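## Task

Remove cryo box C16 from the freezer and stand it upright in the transfer pan PAN. Then take cryo box C15, currently sitting in PAN, and stand it upright on the freezer level called LOWER, its front face pointing out through the freezer opening. All other boxes must stay on their present levels, and no box may be dented. The wire shelf must rest flat on its ledges and PAN must lie flat on the base plate. Finally close the freezer door so that its catch engages; an unlit lamp above the door is not proof of that. Anything that stays in place only because the robot holds it does not count. At the end release everything and move the hands away; contact with or a grip on the door is still treated as clear.

## Robot and tools

Robot: two six-joint arms with parallel grippers, named left_arm and right_arm. Names are labels only, not image sides. Root link of left_arm sits at (+0.034, +0.338, 0) m, quat_wxyz (+0.995, 0, 0, -0.104); right_arm at (-0.036, -0.296, 0) m, quat_wxyz (+1.000, 0, 0, -0.001). Either arm may be parked out of the way while the other works.

Scene frame: origin on the table surface midway between the arms, +x out across the table, +z up, left_arm on the +y side. Result state lines give each gripper's end_effector_position (metres) and end_effector_quat_wxyz in this frame; printed positions drift from truth, more so when reaching far. end_effector_position is the point between the finger pads, roughly 1 cm behind the tips; fingers extend along the gripper's +z and close along its y.

Labware: cardboard cryo boxes carry their ID on the lid and front face. The inventory sheet may place a box on the wrong level, so trust the printed IDs. The freezer stands loose on the table; avoid shoving it, since a corner shifting beyond about a thumb's width is bad and beyond a hand's width means failure. UPPER is a wire shelf resting loosely on ledges; a box stacked on another box is not on any level. PAN is loose on the base plate. Nothing may leave the table or the work area. Brief external nudges to loose items can happen.

Tool execute_actions, argument actions: a list holding at most one item, or empty. Empty list (LOOK) only reports state. An item with rows (ACT) runs up to 15 control steps of 1/30 s; steps defaults to 15, max 15. rows is a list of 1 to 15 rows; each row is applied for one step and the final row repeats for remaining steps. An item with only steps (WAIT, up to 300) sends nothing new and returns after that many steps counted from the previous result, including your reply time. Optional pictures (boolean) toggles camera images; by default they are included. A refused call moves nothing.

Each row: exactly 14 numbers covering both arms even if one is idle: left_arm waist, shoulder, elbow, wrist pitch, wrist yaw, wrist roll, opening, then the same seven for right_arm. Joint values are absolute target angles in radians, in the same form as the Joint positions line, not offsets. Ranges per arm: waist -2.880 to 2.880, shoulder 0.000 to 3.142, elbow 0.000 to 3.019, wrist pitch -1.693 to 1.571, wrist yaw -1.571 to 1.571, wrist roll -2.094 to 2.094. True ends may differ by up to 0.019 rad either way. A target more than 0.019 past an end and beyond the last reported angle gets the call refused; a target past the real end is clipped there, and the result may say "joint sent to its limit" (possibly about an earlier still-running action). Absence of that line proves nothing. Opening is an absolute value from -1 (closed) to +1 (fully open, 0.094 m pad gap).

Motion limits: each step the target sent is held within a lead of the measured angle: waist 0.264, shoulder 0.32, elbow 0.276, wrist pitch 0.33, wrist yaw 0.186, wrist roll 0.522 rad. If targets would move the gripper more than 70 mm from where it is, all joints are scaled back. Distant goals therefore take several calls. Very small commanded moves (a few mm) may not move the hand at all. Between calls the arms keep heading for the last row until everything nearly stops or a step is HELD; then a fresh action is needed to continue. Fingers still in motion finish moving.

Result lines: Joint positions and Joint velocities list, per arm, the six joints (rad, rad/s) then pad gap (m, m/s). grip_measured is the finger opening on the command scale; each gripper reads off by up to ~1 mm, consistently. To hold something, command about 0.03 below grip_measured for a firm grip, less for lighter. Pad force tops out near 50-62 N (lower on some grippers, lower on parts under ~2 mm thick); first contact can spike. "joint command not followed" means the clearance check altered or blocked joint targets on some steps; the rest of the row still ran. HELD marks steps where your row was not sent, wholly or partly. MOTOR HOT appears from 85 °C while holding loads; at 100 °C an OVER-TEMPERATURE FAULT drops that arm until it cools. Heat builds even while you think.

Cameras: cam_left_wrist and cam_right_wrist (672x504 each), returned in that order, with per-scene calibration in the results. Tool zoom_image takes camera (one of those two names) and region [x0, y0, x1, y1] in that camera's image pixels, origin top-left, at most 504x504, and returns a finer view of the latest frame.

Tool read_manual(section, default "licences") returns URDF licence text only; no motion. Tool finished_scene(scene) ends the current scene by its number and grades it irreversibly; the next task arrives in its result. Replying without any tool call ends everything.

Avoid: drops, slips, slamming, hard hits or heavy pushes, arms colliding or pressing on each other, knocking objects off the table. Move smoothly, release the boxes only when they stand on their own, and check the door catch actually holds before clearing away.

Each tool is called after "Emit:" by a JSON object that holds its "name" and its "arguments".

## Session

Emit:
{"name": "execute_actions", "arguments": {"actions": []}}

Scene clock: 0.00 s of 12600.00 s.
left_arm: end_effector_position=(+0.3932, -0.1846, +0.2397) grip_measured=+1.000 end_effector_quat_wxyz=(+0.500, +0.503, +0.693, +0.132) | right_arm: end_effector_position=(+0.7170, -0.4577, +0.3387) grip_measured=+1.000 end_effector_quat_wxyz=(+0.657, +0.230, +0.716, -0.058)
Joint positions: left_arm=[-0.927  1.603  1.219 -0.246 -0.661  0.464  0.094] | right_arm=[-0.155  1.777  1.468  0.175  0.239  0.254  0.094]
Joint velocities: left_arm=[-0.015 -0.015 -0.002 -0.002  0.007  0.081  0.   ] | right_arm=[-0.005  0.005  0.012 -0.017  0.051  0.037  0.   ]

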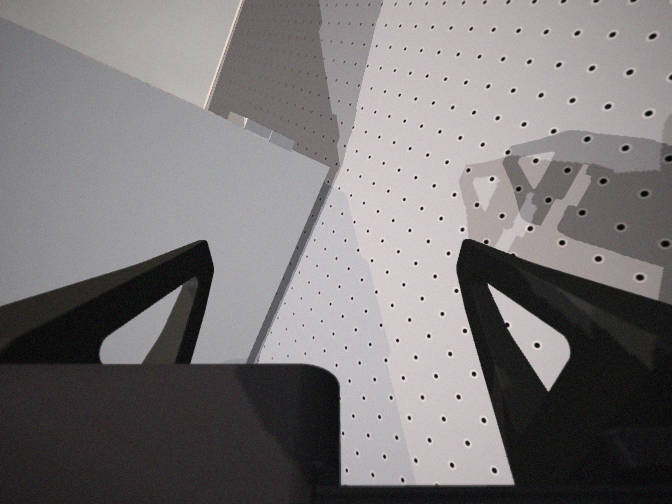

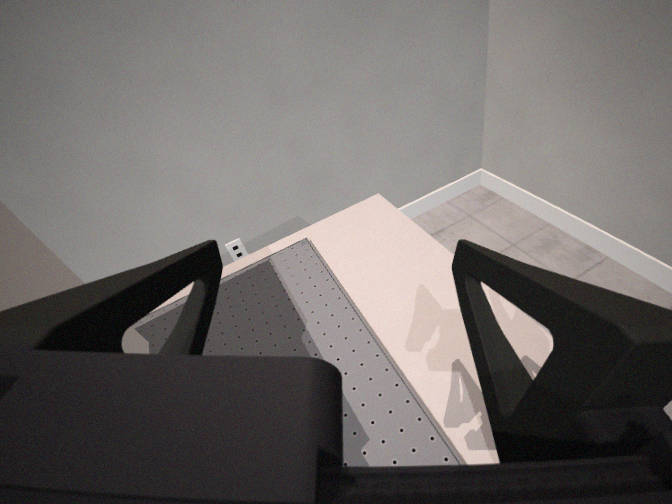

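Emit:
{"name": "execute_actions", "arguments": {"actions": [{"rows":[[-0.6,0.8,1.0,-0.2,0,0,1,-0.155,0.8,1.0,-0.2,0,0,1]]}], "pictures": false}}

Emit:
{"name": "execute_actions", "arguments": {"actions": [{"steps":60}]}}

Scene clock: 6.73 s of 12600.00 s.
left_arm: end_effector_position=(+0.4103, -0.0481, +0.3506) grip_measured=+1.000 end_effector_quat_wxyz=(+0.535, +0.372, +0.744, -0.146) | right_arm: end_effector_position=(+0.4982, -0.3849, +0.3585) grip_measured=+1.000 end_effector_quat_wxyz=(+0.579, +0.100, +0.809, -0.029)
Joint positions: left_arm=[-0.617  1.167  1.009 -0.239 -0.089  0.159  0.094] | right_arm=[-0.157  1.159  0.987 -0.163  0.013  0.076  0.094]
Joint velocities: left_arm=[ 0.132 -1.167 -0.002  0.002  0.549 -0.242  0.   ] | right_arm=[ 0.005 -1.177 -0.007 -0.007 -0.007 -0.139  0.   ]
Steps of this call (steps 1 to 90: nothing new was sent; then 3.23 s passed at rest; steps 91 to 105: all 15 steps of this action). Readings (joint positions):
91: left_arm=[-0.920 1.596 1.209 -0.243 -0.626 0.441] | right_arm=[-0.156 1.764 1.451 0.147 0.191 0.235]
92: left_arm=[-0.910 1.580 1.185 -0.239 -0.584 0.411] | right_arm=[-0.157 1.730 1.406 0.090 0.134 0.210]
94: left_arm=[-0.867 1.532 1.128 -0.239 -0.506 0.358] | right_arm=[-0.157 1.640 1.284 -0.008 0.066 0.171]
98: left_arm=[-0.743 1.421 1.051 -0.239 -0.349 0.269] | right_arm=[-0.157 1.445 1.067 -0.120 0.021 0.117]
105: the state above

Scene clock: 8.73 s of 12600.00 s.
left_arm: end_effector_position=(+0.3266, +0.0257, +0.5203) grip_measured=+1.000 end_effector_quat_wxyz=(+0.647, +0.287, +0.651, -0.273) | right_arm: end_effector_position=(+0.3864, -0.3655, +0.5206) grip_measured=+1.000 end_effector_quat_wxyz=(+0.705, +0.063, +0.704, -0.053)
Joint positions: left_arm=[-0.61   0.801  0.996 -0.208 -0.004  0.017  0.094] | right_arm=[-0.157  0.799  0.987 -0.188  0.005  0.014  0.094]
Joint velocities: left_arm=[-0.005 -0.005  0.007  0.012 -0.051  0.022  0.   ] | right_arm=[-0.005 -0.005  0.012  0.017  0.095 -0.022  0.   ]
Steps of this call (steps 1 to 45: the robot went on to your last target; steps 46 to 60: nothing new was sent). Readings (joint positions):
1: left_arm=[-0.614 1.126 1.009 -0.239 -0.070 0.149] | right_arm=[-0.157 1.118 0.987 -0.163 0.012 0.072]
2: left_arm=[-0.613 1.086 1.009 -0.239 -0.056 0.139] | right_arm=[-0.157 1.077 0.987 -0.163 0.012 0.069]
4: left_arm=[-0.613 1.002 1.009 -0.239 -0.033 0.119] | right_arm=[-0.157 0.993 0.987 -0.165 0.011 0.061]
8: left_arm=[-0.613 0.835 1.009 -0.226 -0.006 0.066] | right_arm=[-0.157 0.827 0.987 -0.177 0.006 0.037]
60: the state above
All arms were judged still, so your last target was given up. Only a new action makes them travel on or press farther. Fingers that are still opening or closing keep moving.
camera_calibration (this result's frames):
cam_left_wrist: T_world_to_cam=[[-0.723824, -0.689048, -0.0359472, 0.274558], [-0.385416, 0.446981, -0.807256, 0.539869], [0.572306, -0.570456, -0.589105, 0.256195], [0, 0, 0, 1]] pos_world=[0.260183, 0.0940201, 0.596608]
cam_right_wrist: T_world_to_cam=[[-0.156872, -0.987265, -0.0264383, -0.286893], [-0.576178, 0.113229, -0.809443, 0.688324], [0.802128, -0.111746, -0.586603, 0.0753405], [0, 0, 0, 1]] pos_world=[0.291159, -0.352758, 0.593769]

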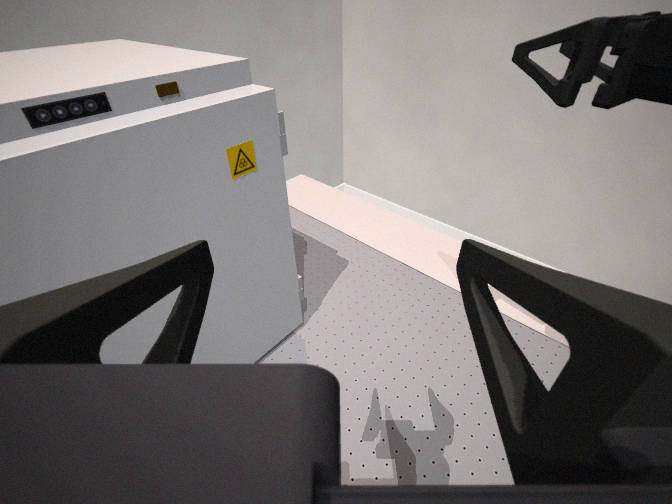

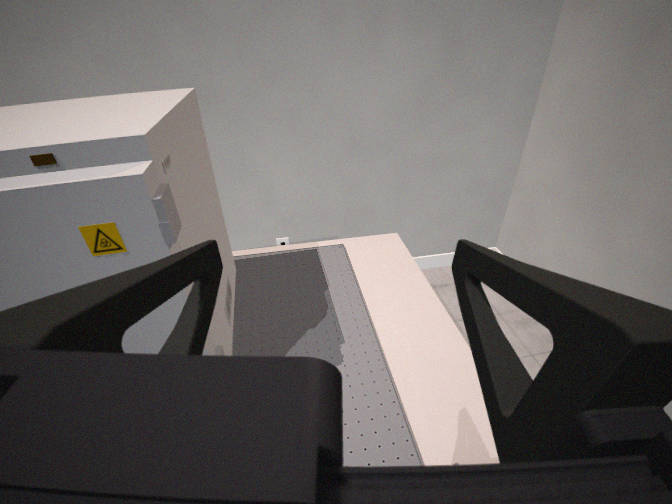

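Emit:
{"name": "execute_actions", "arguments": {"actions": [{"rows":[[0.0,0.35,0.6,-0.35,0,0,1,0.45,0.35,0.6,-0.25,0,0,1]]}], "pictures": false}}

Emit:
{"name": "execute_actions", "arguments": {"actions": [{"steps":45}]}}

Scene clock: 10.73 s of 12600.00 s.
left_arm: end_effector_position=(+0.3285, +0.2829, +0.3936) grip_measured=+1.000 end_effector_quat_wxyz=(+0.673, +0.073, +0.734, -0.057) | right_arm: end_effector_position=(+0.2324, -0.1565, +0.4128) grip_measured=+1.000 end_effector_quat_wxyz=(+0.688, -0.165, +0.686, +0.174)
Joint positions: left_arm=[ 0.023  0.328  0.589 -0.348 -0.003  0.014  0.094] | right_arm=[ 0.483  0.332  0.579 -0.241 -0.003  0.012  0.094]
Joint velocities: left_arm=[-0.112  0.044 -0.012  0.007 -0.037 -0.022  0.   ] | right_arm=[-0.19   0.063 -0.046 -0.017 -0.022  0.051  0.   ]
Steps of this call (steps 1 to 45: nothing new was sent; steps 46 to 60: all 15 steps of this action). Readings (joint positions):
46: left_arm=[-0.601 0.792 0.984 -0.213 0.000 0.017] | right_arm=[-0.148 0.789 0.973 -0.188 0.008 0.014]
47: left_arm=[-0.577 0.767 0.953 -0.224 0.001 0.017] | right_arm=[-0.125 0.762 0.939 -0.188 0.008 0.014]
49: left_arm=[-0.500 0.688 0.862 -0.255 0.001 0.017] | right_arm=[-0.048 0.677 0.839 -0.196 0.008 0.014]
53: left_arm=[-0.291 0.486 0.676 -0.311 0.001 0.017] | right_arm=[0.174 0.462 0.646 -0.224 0.006 0.014]
60: the state above

Scene clock: 12.23 s of 12600.00 s.
left_arm: end_effector_position=(+0.3302, +0.2782, +0.3903) grip_measured=+1.000 end_effector_quat_wxyz=(+0.668, +0.078, +0.737, -0.061) | right_arm: end_effector_position=(+0.2379, -0.1631, +0.4109) grip_measured=+1.000 end_effector_quat_wxyz=(+0.688, -0.156, +0.690, +0.164)
Joint positions: left_arm=[ 0.009  0.338  0.588 -0.349 -0.003  0.014  0.094] | right_arm=[ 0.456  0.338  0.579 -0.241 -0.003  0.012  0.094]
Joint velocities: left_arm=[-0.005  0.015 -0.017 -0.002  0.007 -0.066  0.   ] | right_arm=[-0.024 -0.005 -0.012 -0.002 -0.007  0.022  0.   ]
Steps of this call (steps 1 to 30: the robot went on to your last target; steps 31 to 45: nothing new was sent). Readings (joint positions):
1: left_arm=[0.019 0.331 0.588 -0.349 -0.003 0.014] | right_arm=[0.476 0.335 0.579 -0.241 -0.003 0.012]
2: left_arm=[0.015 0.334 0.588 -0.349 -0.003 0.014] | right_arm=[0.468 0.337 0.579 -0.241 -0.003 0.012]
4: left_arm=[0.010 0.337 0.588 -0.349 -0.003 0.014] | right_arm=[0.458 0.338 0.579 -0.241 -0.003 0.012]
8: left_arm=[0.009 0.338 0.588 -0.349 -0.003 0.014] | right_arm=[0.456 0.338 0.579 -0.241 -0.003 0.012]
45: the state above
All arms were judged still, so your last target was given up. Only a new action makes them travel on or press farther. Fingers that are still opening or closing keep moving.
camera_calibration (this result's frames):
cam_left_wrist: T_world_to_cam=[[-0.193916, -0.980422, -0.0341832, 0.351848], [-0.638844, 0.152646, -0.754041, 0.468282], [0.744496, -0.124383, -0.655937, 0.166656], [0, 0, 0, 1]] pos_world=[0.243313, 0.294208, 0.474447]
cam_right_wrist: T_world_to_cam=[[0.446207, -0.894593, -0.0245414, -0.24242], [-0.534814, -0.244567, -0.808802, 0.422578], [0.717547, 0.374018, -0.587568, 0.252489], [0, 0, 0, 1]] pos_world=[0.152997, -0.207954, 0.484187]

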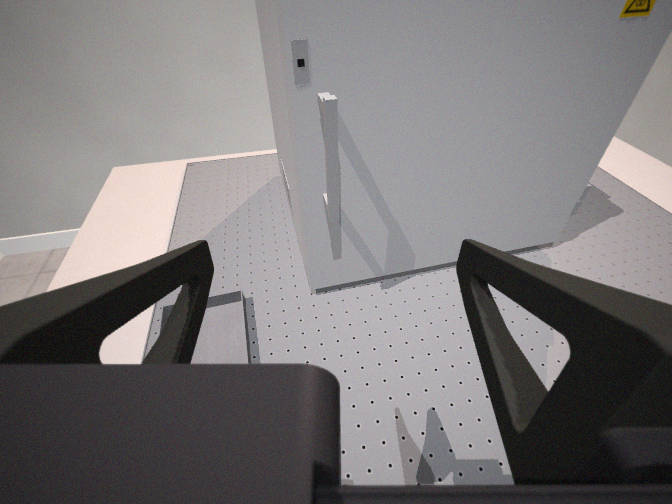

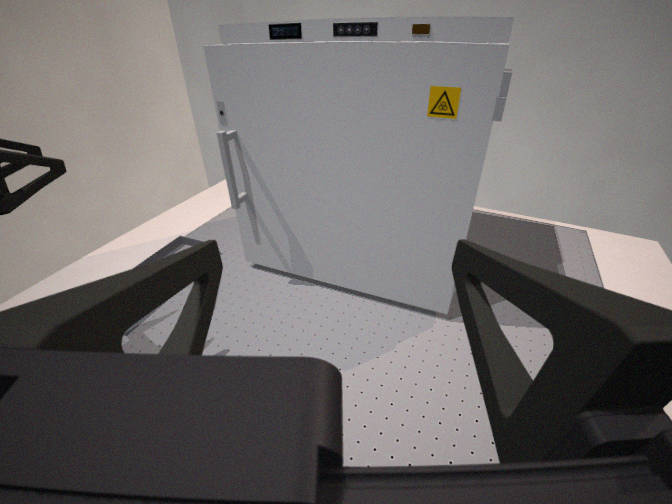

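Emit:
{"name": "execute_actions", "arguments": {"actions": [{"rows":[[0.02,1.138,0.483,0.655,0,0,1,0.55,0.2,0.45,-0.25,0,0,1]]}], "pictures": false}}

Emit:
{"name": "execute_actions", "arguments": {"actions": [{"steps":45}]}}

Scene clock: 21.03 s of 12600.00 s.
left_arm: end_effector_position=(+0.5037, +0.2434, +0.2222) grip_measured=+1.000 end_effector_quat_wxyz=(+0.656, +0.079, +0.748, -0.060) | right_arm: end_effector_position=(+0.2043, -0.1496, +0.3542) grip_measured=+1.000 end_effector_quat_wxyz=(+0.675, -0.189, +0.686, +0.195)
Joint positions: left_arm=[ 0.01   1.204  0.478  0.593 -0.003  0.014  0.094] | right_arm=[ 0.553  0.194  0.425 -0.244 -0.     0.012  0.094]
Joint velocities: left_arm=[-0.005 -0.015 -0.276  0.178 -0.051 -0.066  0.   ] | right_arm=[ 0.005  0.005  0.007 -0.007 -0.022  0.051  0.   ]
Steps of this call (steps 1 to 90: nothing new was sent; then 5.30 s passed at rest; steps 91 to 105: all 15 steps of this action). Readings (joint positions):
91: left_arm=[0.009 0.350 0.579 -0.316 -0.003 0.014] | right_arm=[0.462 0.329 0.566 -0.240 -0.000 0.012]
92: left_arm=[0.009 0.378 0.569 -0.246 -0.003 0.014] | right_arm=[0.481 0.302 0.539 -0.239 -0.000 0.012]
94: left_arm=[0.009 0.480 0.546 -0.107 -0.003 0.014] | right_arm=[0.526 0.233 0.470 -0.240 -0.000 0.012]
98: left_arm=[0.009 0.782 0.514 0.196 -0.003 0.014] | right_arm=[0.553 0.194 0.425 -0.244 -0.000 0.012]
105: the state above

Scene clock: 22.53 s of 12600.00 s.
left_arm: end_effector_position=(+0.4960, +0.2449, +0.2530) grip_measured=+1.000 end_effector_quat_wxyz=(+0.689, +0.076, +0.718, -0.063) | right_arm: end_effector_position=(+0.2043, -0.1496, +0.3542) grip_measured=+1.000 end_effector_quat_wxyz=(+0.675, -0.189, +0.686, +0.195)
Joint positions: left_arm=[ 0.01   1.147  0.468  0.635 -0.003  0.014  0.094] | right_arm=[ 0.553  0.194  0.425 -0.244 -0.     0.012  0.094]
Joint velocities: left_arm=[-0.015  0.005  0.007 -0.012 -0.037 -0.007  0.   ] | right_arm=[-0.015 -0.015  0.007 -0.017 -0.081 -0.007  0.   ]
Steps of this call (steps 1 to 30: the robot went on to your last target; steps 31 to 45: nothing new was sent). Readings (joint positions):
1: left_arm=[0.010 1.201 0.471 0.600 -0.003 0.014] | right_arm=[0.553 0.194 0.425 -0.244 -0.000 0.012]
2: left_arm=[0.010 1.194 0.468 0.607 -0.003 0.014] | right_arm=[0.553 0.194 0.425 -0.244 -0.000 0.012]
4: left_arm=[0.010 1.175 0.468 0.621 -0.003 0.014] | right_arm=[0.553 0.194 0.425 -0.244 -0.000 0.012]
8: left_arm=[0.010 1.147 0.468 0.634 -0.003 0.014] | right_arm=[0.553 0.194 0.425 -0.244 -0.000 0.012]
45: the state above
All arms were judged still, so your last target was given up. Only a new action makes them travel on or press farther. Fingers that are still opening or closing keep moving.
camera_calibration (this result's frames):
cam_left_wrist: T_world_to_cam=[[-0.191323, -0.980943, -0.0338594, 0.345445], [-0.597115, 0.143701, -0.789179, 0.466125], [0.779006, -0.13077, -0.613229, -0.0772692], [0, 0, 0, 1]] pos_world=[0.404615, 0.261774, 0.332169]
cam_right_wrist: T_world_to_cam=[[0.528455, -0.848604, -0.024624, -0.226632], [-0.517956, -0.299297, -0.801338, 0.347796], [0.672649, 0.436225, -0.597705, 0.260284], [0, 0, 0, 1]] pos_world=[0.124828, -0.201769, 0.428694]

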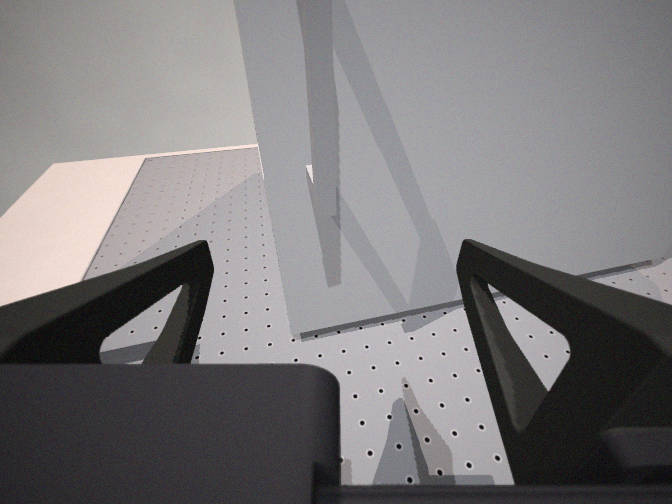

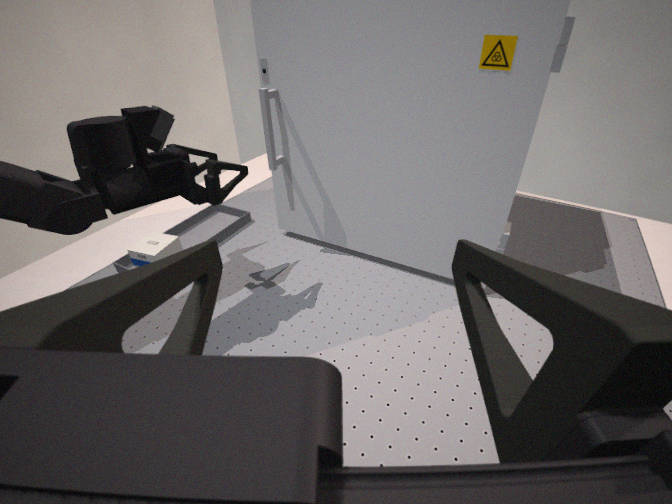

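Emit:
{"name": "execute_actions", "arguments": {"actions": [{"rows":[[0.03,1.17,0.52,0.66,0,0,1,0.55,0.2,0.45,-0.25,0,0,1],[0.03,1.2,0.55,0.66,0,0,1,0.55,0.2,0.45,-0.25,0,0,1],[0.04,1.23,0.585,0.66,0,0,1,0.55,0.2,0.45,-0.25,0,0,1],[0.04,1.26,0.62,0.66,0,0,1,0.55,0.2,0.45,-0.25,0,0,1],[0.04,1.29,0.65,0.66,0,0,1,0.55,0.2,0.45,-0.25,0,0,1],[0.04,1.32,0.68,0.66,0,0,1,0.55,0.2,0.45,-0.25,0,0,1],[0.04,1.35,0.715,0.66,0,0,1,0.55,0.2,0.45,-0.25,0,0,1],[0.04,1.37,0.74,0.66,0,0,1,0.55,0.2,0.45,-0.25,0,0,1],[0.04,1.39,0.765,0.66,0,0,1,0.55,0.2,0.45,-0.25,0,0,1]]}]}}

Scene clock: 30.63 s of 12600.00 s.
left_arm: end_effector_position=(+0.5943, +0.2386, +0.2675) grip_measured=+1.000 end_effector_quat_wxyz=(+0.692, +0.067, +0.717, -0.055) | right_arm: end_effector_position=(+0.2043, -0.1496, +0.3542) grip_measured=+1.000 end_effector_quat_wxyz=(+0.675, -0.189, +0.686, +0.195)
Joint positions: left_arm=[ 0.033  1.401  0.726  0.638 -0.003  0.014  0.094] | right_arm=[ 0.553  0.194  0.425 -0.244 -0.     0.012  0.094]
Joint velocities: left_arm=[-0.005 -0.005  0.007  0.002 -0.037 -0.037  0.   ] | right_arm=[-0.005 -0.015 -0.017 -0.007  0.081 -0.007  0.   ]
Steps of this call (steps 1 to 90: nothing new was sent; then 4.60 s passed at rest; steps 91 to 105: all 15 steps of this action). Readings (joint positions):
91: left_arm=[0.010 1.147 0.468 0.635 -0.003 0.014] | right_arm=[0.553 0.194 0.425 -0.244 -0.000 0.012]
92: left_arm=[0.013 1.151 0.470 0.636 -0.003 0.014] | right_arm=[0.553 0.194 0.425 -0.244 -0.000 0.012]
94: left_arm=[0.021 1.180 0.491 0.637 -0.003 0.014] | right_arm=[0.553 0.194 0.425 -0.244 -0.000 0.012]
98: left_arm=[0.032 1.308 0.614 0.637 -0.003 0.014] | right_arm=[0.553 0.194 0.425 -0.244 -0.000 0.012]
105: the state above
camera_calibration (this result's frames):
cam_left_wrist: T_world_to_cam=[[-0.168218, -0.98517, -0.033812, 0.345764], [-0.594947, 0.128817, -0.793375, 0.54052], [0.785965, -0.113344, -0.607793, -0.155578], [0, 0, 0, 1]] pos_world=[0.502023, 0.253374, 0.345967]
cam_right_wrist: T_world_to_cam=[[0.528455, -0.848604, -0.024624, -0.226632], [-0.517956, -0.299297, -0.801338, 0.347796], [0.672649, 0.436225, -0.597705, 0.260284], [0, 0, 0, 1]] pos_world=[0.124828, -0.201769, 0.428694]

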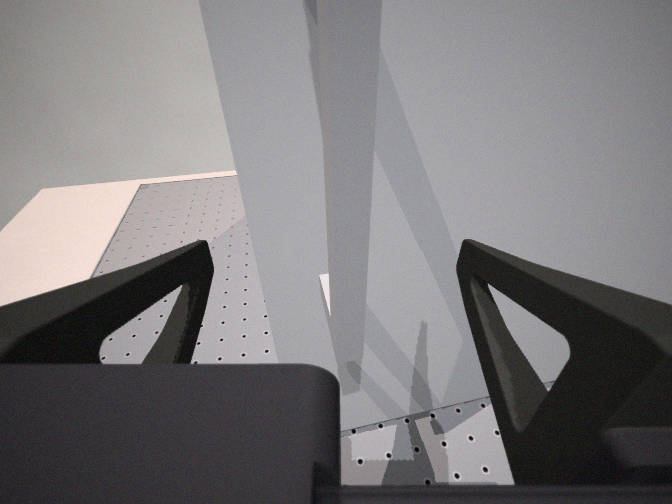

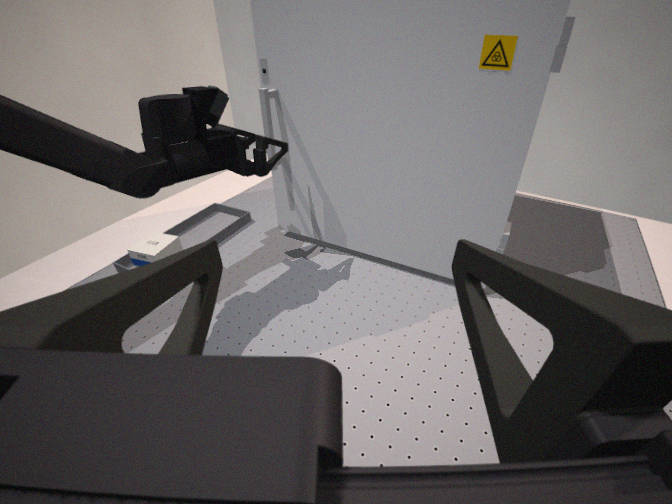

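Emit:
{"name": "execute_actions", "arguments": {"actions": [{"rows":[[0.03,1.41,0.79,0.66,0,0,-1,0.55,0.2,0.45,-0.25,0,0,1]]}]}}

Scene clock: 33.03 s of 12600.00 s.
left_arm: end_effector_position=(+0.5941, +0.2341, +0.2676) grip_measured=-0.755 end_effector_quat_wxyz=(+0.691, +0.068, +0.717, -0.061) | right_arm: end_effector_position=(+0.2043, -0.1496, +0.3542) grip_measured=+1.000 end_effector_quat_wxyz=(+0.675, -0.189, +0.686, +0.195)
Joint positions: left_arm=[0.026 1.402 0.728 0.638 0.    0.007 0.012] | right_arm=[ 0.553  0.194  0.425 -0.244 -0.     0.012  0.094]
Joint velocities: left_arm=[-0.015 -0.015 -0.012 -0.012 -0.037  0.066  0.   ] | right_arm=[-0.005  0.005  0.002  0.012 -0.051 -0.095  0.   ]
Steps of this call (steps 1 to 15: the robot went on to your last target; steps 16 to 57: nothing new was sent; steps 58 to 72: all 15 steps of this action). Readings (joint positions):
58: left_arm=[0.033 1.401 0.726 0.638 -0.003 0.014] | right_arm=[0.553 0.194 0.425 -0.244 -0.000 0.012]
59: left_arm=[0.033 1.401 0.726 0.638 -0.003 0.014] | right_arm=[0.553 0.194 0.425 -0.244 -0.000 0.012]
61: left_arm=[0.033 1.401 0.726 0.638 -0.003 0.014] | right_arm=[0.553 0.194 0.425 -0.244 -0.000 0.012]
65: left_arm=[0.026 1.402 0.728 0.638 0.000 0.007] | right_arm=[0.553 0.194 0.425 -0.244 -0.000 0.012]
72: the state above
camera_calibration (this result's frames):
cam_left_wrist: T_world_to_cam=[[-0.177759, -0.983708, -0.0268394, 0.344791], [-0.594384, 0.129064, -0.793757, 0.54075], [0.784289, -0.125144, -0.607642, -0.152147], [0, 0, 0, 1]] pos_world=[0.50203, 0.250342, 0.346028]
cam_right_wrist: T_world_to_cam=[[0.528455, -0.848604, -0.024624, -0.226632], [-0.517956, -0.299297, -0.801338, 0.347796], [0.672649, 0.436225, -0.597705, 0.260284], [0, 0, 0, 1]] pos_world=[0.124828, -0.201769, 0.428694]

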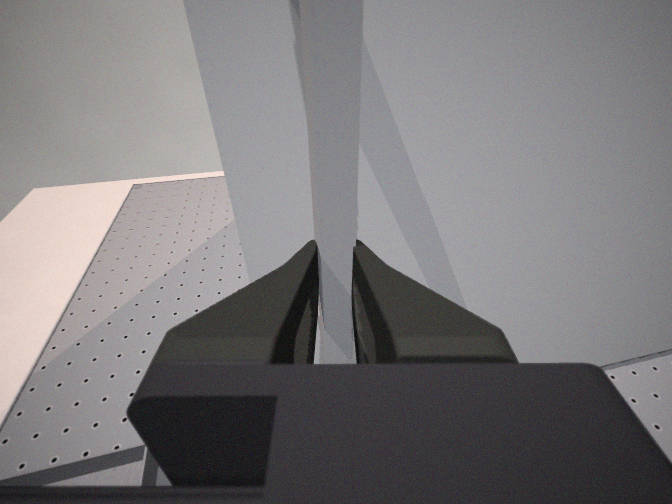

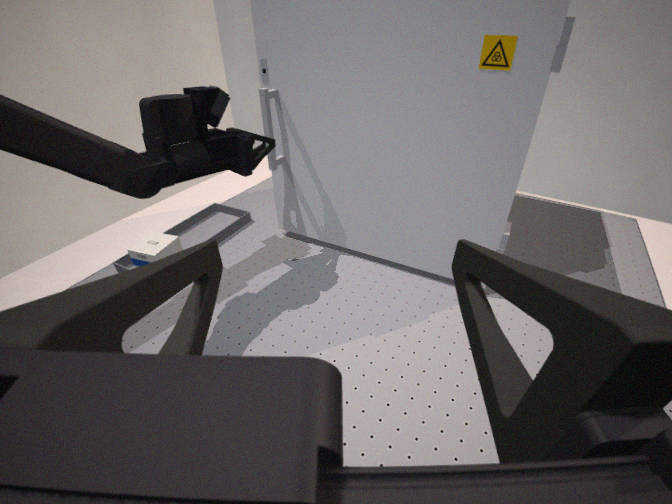

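Emit:
{"name": "execute_actions", "arguments": {"actions": [{"rows":[[0.025,1.39,0.73,0.65,0,0,-1,0.55,0.2,0.45,-0.25,0,0,1],[0.025,1.38,0.72,0.65,0,0,-1,0.55,0.2,0.45,-0.25,0,0,1],[0.02,1.37,0.71,0.65,0,0,-1,0.55,0.2,0.45,-0.25,0,0,1],[0.02,1.36,0.70,0.65,0,0,-1,0.55,0.2,0.45,-0.25,0,0,1],[0.015,1.35,0.69,0.65,0,0,-1,0.55,0.2,0.45,-0.25,0,0,1],[0.015,1.34,0.68,0.65,0,0,-1,0.55,0.2,0.45,-0.25,0,0,1],[0.01,1.33,0.67,0.65,0,0,-1,0.55,0.2,0.45,-0.25,0,0,1],[0.01,1.32,0.66,0.65,0,0,-1,0.55,0.2,0.45,-0.25,0,0,1],[0.005,1.31,0.65,0.65,0,0,-1,0.55,0.2,0.45,-0.25,0,0,1],[0.0,1.30,0.64,0.65,0,0,-1,0.55,0.2,0.45,-0.25,0,0,1],[0,1.29,0.63,0.65,0,0,-1,0.55,0.2,0.45,-0.25,0,0,1],[-0.005,1.28,0.62,0.65,0,0,-1,0.55,0.2,0.45,-0.25,0,0,1],[-0.01,1.27,0.61,0.65,0,0,-1,0.55,0.2,0.45,-0.25,0,0,1]]}]}}

Scene clock: 36.90 s of 12600.00 s.
left_arm: end_effector_position=(+0.5509, +0.2241, +0.2664) grip_measured=-0.740 end_effector_quat_wxyz=(+0.691, +0.079, +0.715, -0.072) | right_arm: end_effector_position=(+0.2043, -0.1496, +0.3542) grip_measured=+1.000 end_effector_quat_wxyz=(+0.675, -0.189, +0.686, +0.195)
Joint positions: left_arm=[-0.009  1.297  0.623  0.638 -0.005  0.005  0.012] | right_arm=[ 0.553  0.194  0.425 -0.244 -0.     0.012  0.094]
Joint velocities: left_arm=[-0.083 -0.19  -0.193  0.007 -0.066 -0.007  0.002] | right_arm=[-0.005 -0.005 -0.007  0.002 -0.007 -0.022  0.   ]
Steps of this call (steps 1 to 15: the robot went on to your last target; steps 16 to 90: nothing new was sent; then 0.37 s passed at rest; steps 91 to 105: all 15 steps of this action). Readings (joint positions):
91: left_arm=[0.026 1.402 0.728 0.638 0.000 0.007] | right_arm=[0.553 0.194 0.425 -0.244 -0.000 0.012]
92: left_arm=[0.026 1.402 0.727 0.638 0.000 0.007] | right_arm=[0.553 0.194 0.425 -0.244 -0.000 0.012]
94: left_arm=[0.026 1.401 0.725 0.638 0.000 0.007] | right_arm=[0.553 0.194 0.425 -0.244 -0.000 0.012]
98: left_arm=[0.023 1.390 0.714 0.638 -0.001 0.007] | right_arm=[0.553 0.194 0.425 -0.244 -0.000 0.012]
105: the state above
camera_calibration (this result's frames):
cam_left_wrist: T_world_to_cam=[[-0.207236, -0.977969, -0.0251039, 0.341715], [-0.589637, 0.145341, -0.794484, 0.509398], [0.780629, -0.149843, -0.606766, -0.112921], [0, 0, 0, 1]] pos_world=[0.459325, 0.24323, 0.34477]
cam_right_wrist: T_world_to_cam=[[0.528455, -0.848604, -0.024624, -0.226632], [-0.517956, -0.299297, -0.801338, 0.347796], [0.672649, 0.436225, -0.597705, 0.260284], [0, 0, 0, 1]] pos_world=[0.124828, -0.201769, 0.428694]

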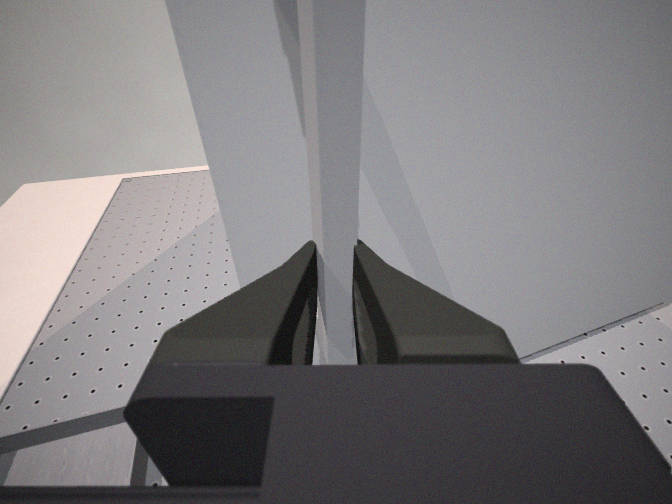

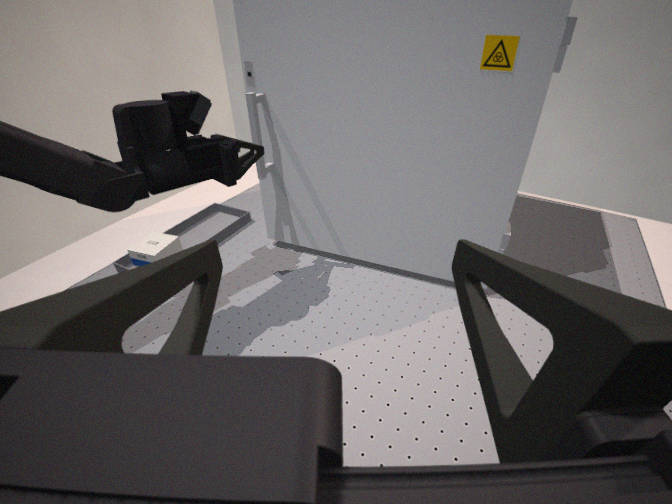

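Emit:
{"name": "execute_actions", "arguments": {"actions": [{"rows":[[-0.03,1.26,0.60,0.65,-0.03,0,-1,0.4,0.2,0.45,-0.25,0,0,1],[-0.05,1.245,0.585,0.65,-0.06,0,-1,0.3,0.2,0.45,-0.25,0,0,1],[-0.07,1.23,0.57,0.65,-0.1,0,-1,0.2,0.2,0.45,-0.25,0,0,1],[-0.09,1.215,0.56,0.65,-0.13,0,-1,0.1,0.2,0.45,-0.25,0,0,1],[-0.11,1.2,0.55,0.65,-0.17,0,-1,0,0.2,0.45,-0.25,0,0,1],[-0.13,1.19,0.54,0.65,-0.2,0,-1,-0.1,0.2,0.45,-0.25,0,0,1],[-0.15,1.175,0.53,0.65,-0.24,0,-1,-0.2,0.2,0.45,-0.25,0,0,1],[-0.17,1.165,0.52,0.65,-0.27,0,-1,-0.3,0.2,0.45,-0.25,0,0,1],[-0.19,1.15,0.51,0.65,-0.31,0,-1,-0.4,0.2,0.45,-0.25,0,0,1],[-0.21,1.14,0.5,0.65,-0.34,0,-1,-0.5,0.2,0.45,-0.25,0,0,1],[-0.23,1.13,0.49,0.65,-0.38,0,-1,-0.6,0.2,0.45,-0.25,0,0,1],[-0.25,1.12,0.48,0.65,-0.41,0,-1,-0.7,0.2,0.45,-0.25,0,0,1],[-0.28,1.11,0.475,0.65,-0.45,0,-1,-0.8,0.2,0.45,-0.25,0,0,1],[-0.31,1.10,0.47,0.65,-0.5,0,-1,-0.9,0.2,0.45,-0.25,0,0,1],[-0.34,1.095,0.465,0.65,-0.54,0,-1,-1.0,0.2,0.45,-0.25,0,0,1]]}], "pictures": false}}

Emit:
{"name": "execute_actions", "arguments": {"actions": [{"rows":[[-0.37,1.09,0.46,0.64,-0.58,0,-1,-1,0.2,0.45,-0.25,0,0,1],[-0.40,1.085,0.46,0.64,-0.63,0,-1,-1,0.2,0.45,-0.25,0,0,1],[-0.43,1.08,0.455,0.64,-0.67,0,-1,-1,0.2,0.45,-0.25,0,0,1],[-0.46,1.075,0.45,0.64,-0.72,0,-1,-1,0.2,0.45,-0.25,0,0,1],[-0.49,1.07,0.45,0.64,-0.76,0,-1,-1,0.2,0.45,-0.25,0,0,1],[-0.52,1.065,0.445,0.64,-0.8,0,-1,-1,0.2,0.45,-0.25,0,0,1],[-0.55,1.06,0.44,0.64,-0.85,0,-1,-1,0.2,0.45,-0.25,0,0,1],[-0.57,1.053,0.44,0.64,-0.88,0,-1,-1,0.2,0.45,-0.25,0,0,1]]}]}}

Scene clock: 45.43 s of 12600.00 s.
left_arm: end_effector_position=(+0.4728, +0.1919, +0.2647) grip_measured=-0.738 end_effector_quat_wxyz=(+0.700, +0.002, +0.714, -0.000) | right_arm: end_effector_position=(+0.1789, -0.4782, +0.3542) grip_measured=+1.000 end_effector_quat_wxyz=(+0.661, +0.248, +0.667, -0.238)
Joint positions: left_arm=[-0.289  1.147  0.487  0.638 -0.495 -0.007  0.012] | right_arm=[-0.7    0.194  0.425 -0.244 -0.001  0.011  0.094]
Joint velocities: left_arm=[-0.825 -0.171 -0.149 -0.002 -1.223 -0.066  0.   ] | right_arm=[-2.857 -0.005 -0.007  0.002  0.007 -0.037  0.   ]
Steps of this call (steps 1 to 15: the robot went on to your last target; steps 16 to 241: nothing new was sent; steps 242 to 256: all 15 steps of this action). Readings (joint positions):
242: left_arm=[-0.014 1.291 0.617 0.638 -0.013 0.005] | right_arm=[0.542 0.194 0.425 -0.244 -0.003 0.011]
243: left_arm=[-0.022 1.290 0.616 0.638 -0.036 0.005] | right_arm=[0.503 0.194 0.425 -0.244 -0.005 0.011]
245: left_arm=[-0.050 1.279 0.605 0.638 -0.103 0.005] | right_arm=[0.353 0.194 0.425 -0.244 -0.005 0.011]
249: left_arm=[-0.129 1.223 0.554 0.638 -0.241 0.002] | right_arm=[-0.024 0.194 0.425 -0.244 -0.003 0.011]
256: the state above

Scene clock: 45.93 s of 12600.00 s.
left_arm: end_effector_position=(+0.4088, +0.1511, +0.2635) grip_measured=-0.730 end_effector_quat_wxyz=(+0.703, -0.034, +0.710, +0.030) | right_arm: end_effector_position=(+0.1138, -0.5345, +0.3542) grip_measured=+1.000 end_effector_quat_wxyz=(+0.616, +0.348, +0.621, -0.336)
Joint positions: left_arm=[-0.573  1.097  0.445  0.637 -0.873 -0.017  0.013] | right_arm=[-1.005  0.194  0.425 -0.244  0.002  0.011  0.094]
Joint velocities: left_arm=[ 0.015 -0.005 -0.017 -0.002 -0.095  0.007 -0.001] | right_arm=[ 0.015 -0.005  0.007 -0.012 -0.007 -0.022  0.   ]
Steps of this call (steps 1 to 15: all 15 steps of this action). Readings (joint positions):
1: left_arm=[-0.317 1.141 0.482 0.638 -0.539 -0.008] | right_arm=[-0.796 0.194 0.425 -0.244 -0.001 0.011]
2: left_arm=[-0.344 1.135 0.477 0.638 -0.583 -0.009] | right_arm=[-0.888 0.194 0.425 -0.244 -0.000 0.011]
4: left_arm=[-0.402 1.126 0.469 0.638 -0.672 -0.011] | right_arm=[-1.014 0.194 0.425 -0.244 0.002 0.011]
8: left_arm=[-0.521 1.113 0.457 0.638 -0.836 -0.016] | right_arm=[-1.027 0.194 0.425 -0.244 0.002 0.011]
15: the state above
camera_calibration (this result's frames):
cam_left_wrist: T_world_to_cam=[[0.0962368, -0.995254, -0.0144367, 0.116537], [-0.585246, -0.0448469, -0.809615, 0.464791], [0.805125, 0.0863638, -0.586784, -0.0656676], [0, 0, 0, 1]] pos_world=[0.313672, 0.1425, 0.339451]
cam_right_wrist: T_world_to_cam=[[-0.843191, -0.537085, -0.0238303, -0.18316], [-0.305098, 0.514541, -0.80135, 0.596481], [0.442655, -0.668421, -0.59772, -0.0751668], [0, 0, 0, 1]] pos_world=[0.0608191, -0.45553, 0.428696]

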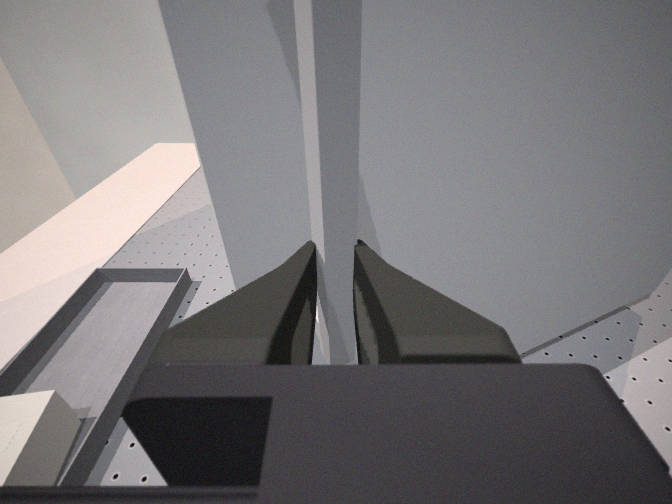

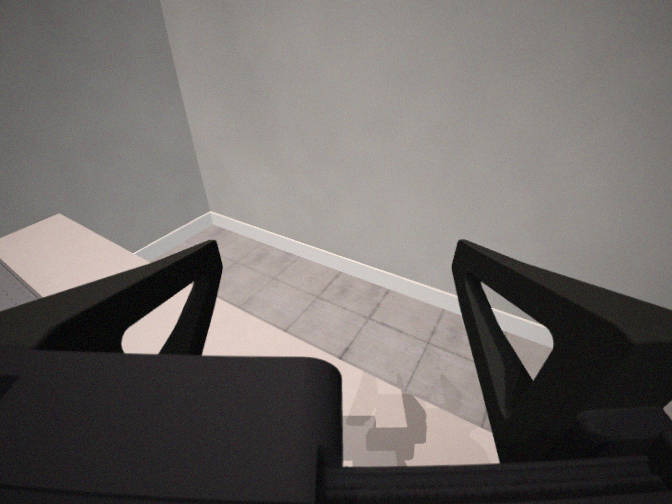

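Emit:
{"name": "execute_actions", "arguments": {"actions": [{"rows":[[-0.57,1.09,0.45,0.64,-0.88,0,1,-1,0.2,0.45,-0.25,0,0,1],[-0.57,1.09,0.45,0.64,-0.88,0,1,-1,0.2,0.45,-0.25,0,0,1],[-0.57,1.09,0.45,0.64,-0.88,0,1,-1,0.2,0.45,-0.25,0,0,1],[-0.57,1.09,0.45,0.64,-0.88,0,1,-1,0.2,0.45,-0.25,0,0,1],[-0.57,1.09,0.45,0.64,-0.88,0,1,-1,0.2,0.45,-0.25,0,0,1],[-0.57,1.09,0.45,0.64,-0.88,0,1,-1,0.2,0.45,-0.25,0,0,1],[-0.6,1.05,0.42,0.64,-0.9,0,1,-1,0.2,0.45,-0.25,0,0,1],[-0.63,1.0,0.39,0.62,-0.93,0,1,-1,0.2,0.45,-0.25,0,0,1],[-0.66,0.95,0.36,0.6,-0.96,0,1,-1,0.2,0.45,-0.25,0,0,1],[-0.69,0.9,0.33,0.58,-0.99,0,1,-1,0.2,0.45,-0.25,0,0,1],[-0.72,0.85,0.31,0.55,-1.02,0,1,-1,0.2,0.45,-0.25,0,0,1],[-0.72,0.8,0.3,0.52,-1.02,0,1,-1,0.2,0.45,-0.25,0,0,1]]}], "pictures": false}}

Emit:
{"name": "execute_actions", "arguments": {"actions": [{"rows":[[0.25,0.8,0.3,0.52,-0.5,0,-1,-1,0.2,0.45,-0.25,0,0,1]]}], "pictures": false}}

Emit:
{"name": "execute_actions", "arguments": {"actions": [{"rows":[[0.25,0.8,0.3,0.52,0.3,0,-1,-1,0.2,0.45,-0.25,0,0,1]]}]}}

Scene clock: 56.73 s of 12600.00 s.
left_arm: end_effector_position=(+0.3328, +0.1808, +0.2683) grip_measured=+1.000 end_effector_quat_wxyz=(+0.712, -0.044, +0.700, +0.016) | right_arm: end_effector_position=(+0.1138, -0.5345, +0.3542) grip_measured=+1.000 end_effector_quat_wxyz=(+0.616, +0.348, +0.621, -0.336)
Joint positions: left_arm=[-0.722  0.798  0.291  0.536 -1.017 -0.016  0.094] | right_arm=[-1.005  0.194  0.425 -0.244  0.002  0.011  0.094]
Joint velocities: left_arm=[-0.063 -0.747 -0.095 -0.115 -0.007 -0.022  0.   ] | right_arm=[ 0.005 -0.015 -0.007 -0.032 -0.037  0.022  0.   ]
Steps of this call (steps 1 to 15: the robot went on to your last target; steps 16 to 309: nothing new was sent; steps 310 to 324: all 15 steps of this action). Readings (joint positions):
310: left_arm=[-0.573 1.097 0.445 0.637 -0.874 -0.017] | right_arm=[-1.005 0.194 0.425 -0.244 0.002 0.011]
311: left_arm=[-0.573 1.097 0.445 0.637 -0.876 -0.017] | right_arm=[-1.005 0.194 0.425 -0.244 0.002 0.011]
313: left_arm=[-0.573 1.097 0.445 0.637 -0.876 -0.017] | right_arm=[-1.005 0.194 0.425 -0.244 0.002 0.011]
317: left_arm=[-0.582 1.088 0.435 0.636 -0.904 -0.016] | right_arm=[-1.005 0.194 0.425 -0.244 0.002 0.011]
324: the state above

Scene clock: 57.23 s of 12600.00 s.
left_arm: end_effector_position=(+0.3916, +0.4449, +0.2689) grip_measured=-0.990 end_effector_quat_wxyz=(+0.688, -0.205, +0.669, +0.193) | right_arm: end_effector_position=(+0.1138, -0.5345, +0.3542) grip_measured=+1.000 end_effector_quat_wxyz=(+0.616, +0.348, +0.621, -0.336)
Joint positions: left_arm=[ 0.276  0.793  0.29   0.525 -0.504 -0.013  0.   ] | right_arm=[-1.005  0.194  0.425 -0.244  0.002  0.011  0.094]
Joint velocities: left_arm=[-0.112 -0.005 -0.007 -0.007 -0.037  0.066 -0.   ] | right_arm=[-0.015  0.005  0.007  0.002 -0.022 -0.051  0.   ]
Steps of this call (steps 1 to 15: all 15 steps of this action). Readings (joint positions):
1: left_arm=[-0.698 0.779 0.290 0.535 -0.928 -0.015] | right_arm=[-1.005 0.194 0.425 -0.244 0.002 0.011]
2: left_arm=[-0.631 0.774 0.290 0.534 -0.823 -0.014] | right_arm=[-1.005 0.194 0.425 -0.244 0.002 0.011]
4: left_arm=[-0.452 0.778 0.290 0.530 -0.625 -0.014] | right_arm=[-1.005 0.194 0.425 -0.244 0.002 0.011]
8: left_arm=[-0.085 0.792 0.290 0.525 -0.507 -0.013] | right_arm=[-1.005 0.194 0.425 -0.244 0.002 0.011]
15: the state above

Scene clock: 57.73 s of 12600.00 s.
left_arm: end_effector_position=(+0.4139, +0.3050, +0.2690) grip_measured=-0.990 end_effector_quat_wxyz=(+0.709, +0.085, +0.694, -0.091) | right_arm: end_effector_position=(+0.1138, -0.5345, +0.3542) grip_measured=+1.000 end_effector_quat_wxyz=(+0.616, +0.348, +0.621, -0.336)
Joint positions: left_arm=[ 0.254  0.793  0.29   0.525  0.295 -0.013  0.   ] | right_arm=[-1.005  0.194  0.425 -0.244  0.002  0.011  0.094]
Joint velocities: left_arm=[-0.005 -0.005  0.012 -0.002 -0.007  0.007  0.001] | right_arm=[-0.015  0.005  0.002 -0.007  0.022 -0.037  0.   ]
Steps of this call (steps 1 to 15: all 15 steps of this action). Readings (joint positions):
1: left_arm=[0.274 0.793 0.290 0.525 -0.424 -0.013] | right_arm=[-1.005 0.194 0.425 -0.244 0.002 0.011]
2: left_arm=[0.270 0.793 0.290 0.525 -0.323 -0.013] | right_arm=[-1.005 0.194 0.425 -0.244 0.002 0.011]
4: left_arm=[0.262 0.793 0.290 0.525 -0.128 -0.013] | right_arm=[-1.005 0.194 0.425 -0.244 0.002 0.011]
8: left_arm=[0.256 0.793 0.290 0.525 0.240 -0.013] | right_arm=[-1.005 0.194 0.425 -0.244 0.002 0.011]
15: the state above
camera_calibration (this result's frames):
cam_left_wrist: T_world_to_cam=[[-0.241922, -0.970217, -0.0123453, 0.401031], [-0.542197, 0.145725, -0.827519, 0.408017], [0.804672, -0.193501, -0.561303, -0.0011585], [0, 0, 0, 1]] pos_world=[0.319176, 0.329405, 0.341942]
cam_right_wrist: T_world_to_cam=[[-0.843191, -0.537085, -0.0238303, -0.18316], [-0.305098, 0.514541, -0.80135, 0.596481], [0.442655, -0.668421, -0.59772, -0.0751668], [0, 0, 0, 1]] pos_world=[0.0608191, -0.45553, 0.428696]

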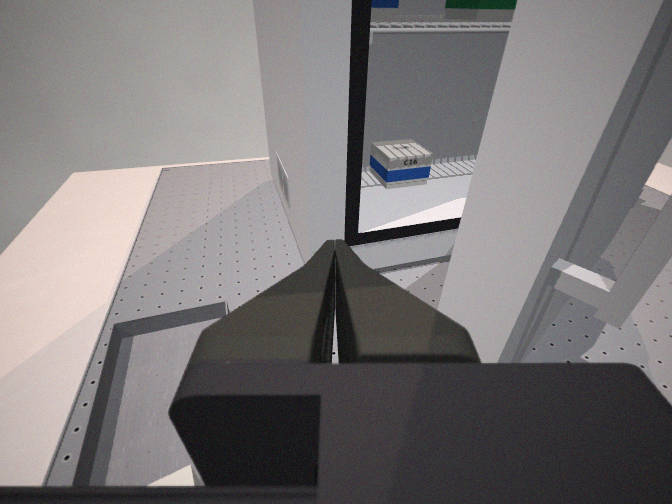

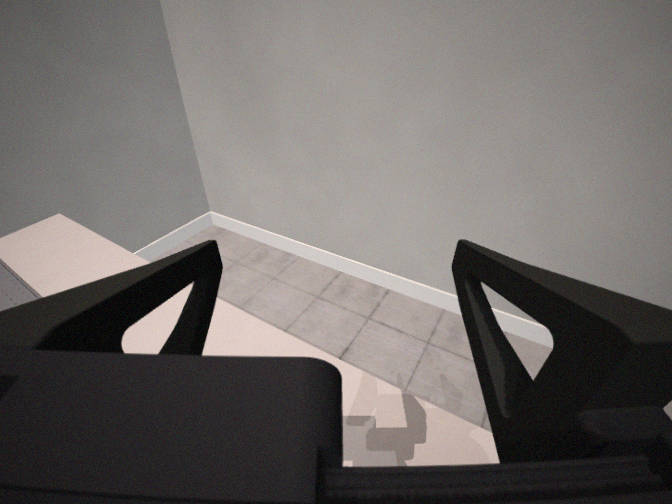

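Emit:
{"name": "execute_actions", "arguments": {"actions": [{"rows":[[0.25,0.87,0.35,0.54,0.3,0,-1,-1,0.2,0.45,-0.25,0,0,1],[0.25,0.94,0.4,0.56,0.3,0,-1,-1,0.2,0.45,-0.25,0,0,1],[0.25,1.01,0.44,0.59,0.3,0,-1,-1,0.2,0.45,-0.25,0,0,1],[0.25,1.08,0.48,0.62,0.3,0,-1,-1,0.2,0.45,-0.25,0,0,1],[0.25,1.15,0.52,0.65,0.3,0,-1,-1,0.2,0.45,-0.25,0,0,1],[0.25,1.22,0.58,0.66,0.33,0,-1,-1,0.2,0.45,-0.25,0,0,1],[0.25,1.29,0.64,0.67,0.36,0,-1,-1,0.2,0.45,-0.25,0,0,1],[0.25,1.36,0.70,0.68,0.42,0,-1,-1,0.2,0.45,-0.25,0,0,1],[0.25,1.42,0.76,0.69,0.5,0,-1,-1,0.2,0.45,-0.25,0,0,1],[0.24,1.46,0.8,0.69,0.6,0,-1,-1,0.2,0.45,-0.25,0,0,1],[0.23,1.5,0.84,0.69,0.72,0,-1,-1,0.2,0.45,-0.25,0,0,1],[0.22,1.53,0.88,0.69,0.85,0,-1,-1,0.2,0.45,-0.25,0,0,1],[0.21,1.56,0.91,0.69,0.97,0,-1,-1,0.2,0.45,-0.25,0,0,1],[0.2,1.58,0.94,0.69,1.08,0,-1,-1,0.2,0.45,-0.25,0,0,1],[0.2,1.58,0.94,0.69,1.18,0,-1,-1,0.2,0.45,-0.25,0,0,1]]}]}}

Scene clock: 60.67 s of 12600.00 s.
left_arm: end_effector_position=(+0.5888, +0.2216, +0.2488) grip_measured=-0.990 end_effector_quat_wxyz=(+0.624, +0.274, +0.667, -0.301) | right_arm: end_effector_position=(+0.1138, -0.5345, +0.3542) grip_measured=+1.000 end_effector_quat_wxyz=(+0.616, +0.348, +0.621, -0.336)
Joint positions: left_arm=[ 0.235  1.539  0.823  0.655  0.864 -0.013  0.   ] | right_arm=[-1.005  0.194  0.425 -0.244  0.002  0.011  0.094]
Joint velocities: left_arm=[-0.21   1.148  1.331  0.11   2.44  -0.022 -0.001] | right_arm=[-0.015 -0.005 -0.002 -0.017 -0.095 -0.022  0.   ]
Steps of this call (steps 1 to 15: the robot went on to your last target; steps 16 to 73: nothing new was sent; steps 74 to 88: all 15 steps of this action). Readings (joint positions):
74: left_arm=[0.254 0.798 0.290 0.526 0.296 -0.013] | right_arm=[-1.005 0.194 0.425 -0.244 0.002 0.011]
75: left_arm=[0.254 0.815 0.295 0.529 0.296 -0.013] | right_arm=[-1.005 0.194 0.425 -0.244 0.002 0.011]
77: left_arm=[0.254 0.905 0.328 0.556 0.297 -0.013] | right_arm=[-1.005 0.194 0.425 -0.244 0.002 0.011]
81: left_arm=[0.254 1.174 0.480 0.614 0.355 -0.013] | right_arm=[-1.005 0.194 0.425 -0.244 0.002 0.011]
88: the state above
camera_calibration (this result's frames):
cam_left_wrist: T_world_to_cam=[[-0.738482, -0.673053, 0.0405442, 0.575606], [-0.435285, 0.429951, -0.790992, 0.363284], [0.514948, -0.601782, -0.610481, 0.103979], [0, 0, 0, 1]] pos_world=[0.529663, 0.293792, 0.327494]
cam_right_wrist: T_world_to_cam=[[-0.843191, -0.537085, -0.0238303, -0.18316], [-0.305098, 0.514541, -0.80135, 0.596481], [0.442655, -0.668421, -0.59772, -0.0751668], [0, 0, 0, 1]] pos_world=[0.0608191, -0.45553, 0.428696]

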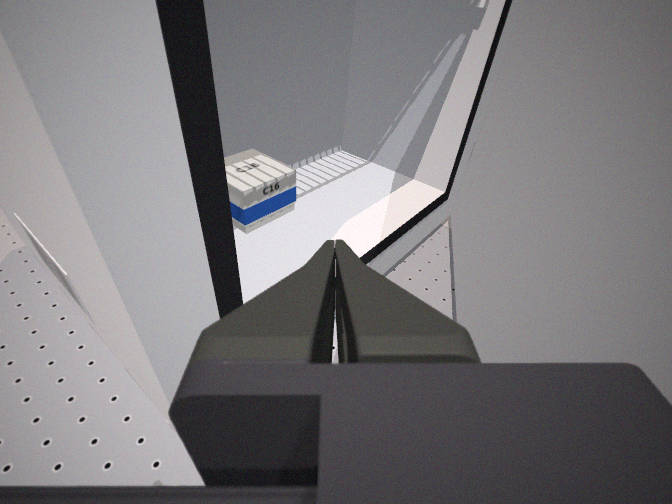

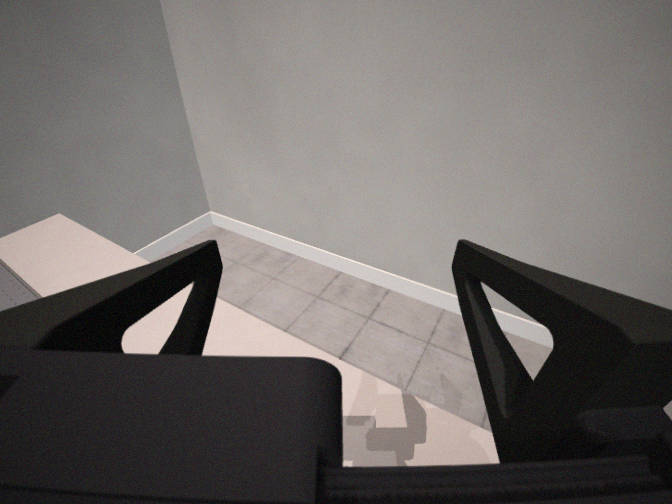

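Inside. Sweep the door A→B→C.

Emit:
{"name": "execute_actions", "arguments": {"actions": [{"rows":[[0.17,1.56,0.91,0.69,1.16,0,-1,-1,0.2,0.45,-0.25,0,0,1],[0.14,1.54,0.89,0.69,1.14,0,-1,-1,0.2,0.45,-0.25,0,0,1],[0.11,1.51,0.86,0.69,1.12,0,-1,-1,0.2,0.45,-0.25,0,0,1],[0.08,1.49,0.84,0.69,1.1,0,-1,-1,0.2,0.45,-0.25,0,0,1],[0.05,1.46,0.81,0.69,1.08,0,-1,-1,0.2,0.45,-0.25,0,0,1],[0.02,1.44,0.79,0.69,1.06,0,-1,-1,0.2,0.45,-0.25,0,0,1],[-0.02,1.41,0.76,0.69,1.04,0,-1,-1,0.2,0.45,-0.25,0,0,1],[-0.06,1.39,0.74,0.69,1.01,0,-1,-1,0.2,0.45,-0.25,0,0,1],[-0.1,1.36,0.71,0.69,0.98,0,-1,-1,0.2,0.45,-0.25,0,0,1],[-0.14,1.34,0.69,0.69,0.96,0,-1,-1,0.2,0.45,-0.25,0,0,1],[-0.19,1.31,0.66,0.69,0.93,0,-1,-1,0.2,0.45,-0.25,0,0,1],[-0.24,1.29,0.64,0.69,0.9,0,-1,-1,0.2,0.45,-0.25,0,0,1],[-0.29,1.27,0.62,0.69,0.87,0,-1,-1,0.2,0.45,-0.25,0,0,1],[-0.34,1.25,0.6,0.69,0.84,0,-1,-1,0.2,0.45,-0.25,0,0,1],[-0.38,1.24,0.59,0.69,0.81,0,-1,-1,0.2,0.45,-0.25,0,0,1]]}]}}

Scene clock: 65.30 s of 12600.00 s.
left_arm: end_effector_position=(+0.4218, +0.0221, +0.2742) grip_measured=-0.991 end_effector_quat_wxyz=(+0.567, +0.417, +0.573, -0.420) | right_arm: end_effector_position=(+0.1138, -0.5345, +0.3542) grip_measured=+1.000 end_effector_quat_wxyz=(+0.616, +0.348, +0.621, -0.336)
Joint positions: left_arm=[-0.215  1.328  0.653  0.669  0.843 -0.004  0.   ] | right_arm=[-1.005  0.194  0.425 -0.244  0.002  0.011  0.094]
Joint velocities: left_arm=[-1.333 -0.581 -0.515  0.002 -0.886 -0.022  0.   ] | right_arm=[-0.005 -0.015 -0.012 -0.017 -0.022 -0.007  0.   ]
Steps of this call (steps 1 to 30: the robot went on to your last target; steps 31 to 124: nothing new was sent; steps 125 to 139: all 15 steps of this action). Readings (joint positions):
125: left_arm=[0.197 1.600 0.906 0.669 1.170 -0.013] | right_arm=[-1.005 0.194 0.425 -0.244 0.002 0.011]
126: left_arm=[0.192 1.598 0.904 0.669 1.156 -0.013] | right_arm=[-1.005 0.194 0.425 -0.244 0.002 0.011]
128: left_arm=[0.167 1.578 0.884 0.669 1.116 -0.013] | right_arm=[-1.005 0.194 0.425 -0.244 0.002 0.011]
132: left_arm=[0.068 1.491 0.802 0.669 1.037 -0.006] | right_arm=[-1.005 0.194 0.425 -0.244 0.002 0.011]
139: the state above
camera_calibration (this result's frames):
cam_left_wrist: T_world_to_cam=[[-0.952537, -0.304254, -0.0101747, 0.413032], [-0.169207, 0.556932, -0.813139, 0.287527], [0.253067, -0.772823, -0.58198, 0.191776], [0, 0, 0, 1]] pos_world=[0.393547, 0.113743, 0.349612]
cam_right_wrist: T_world_to_cam=[[-0.843191, -0.537085, -0.0238303, -0.18316], [-0.305098, 0.514541, -0.80135, 0.596481], [0.442655, -0.668421, -0.59772, -0.0751668], [0, 0, 0, 1]] pos_world=[0.0608191, -0.45553, 0.428696]

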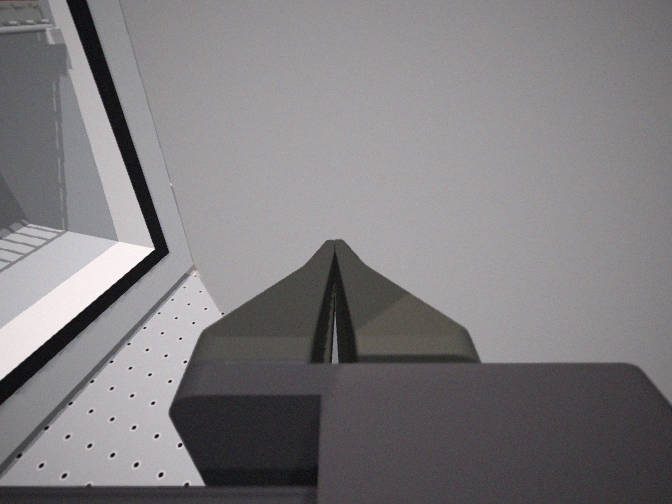

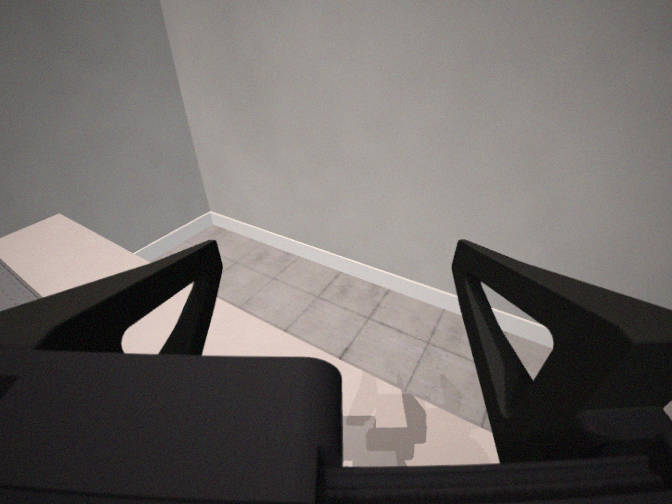

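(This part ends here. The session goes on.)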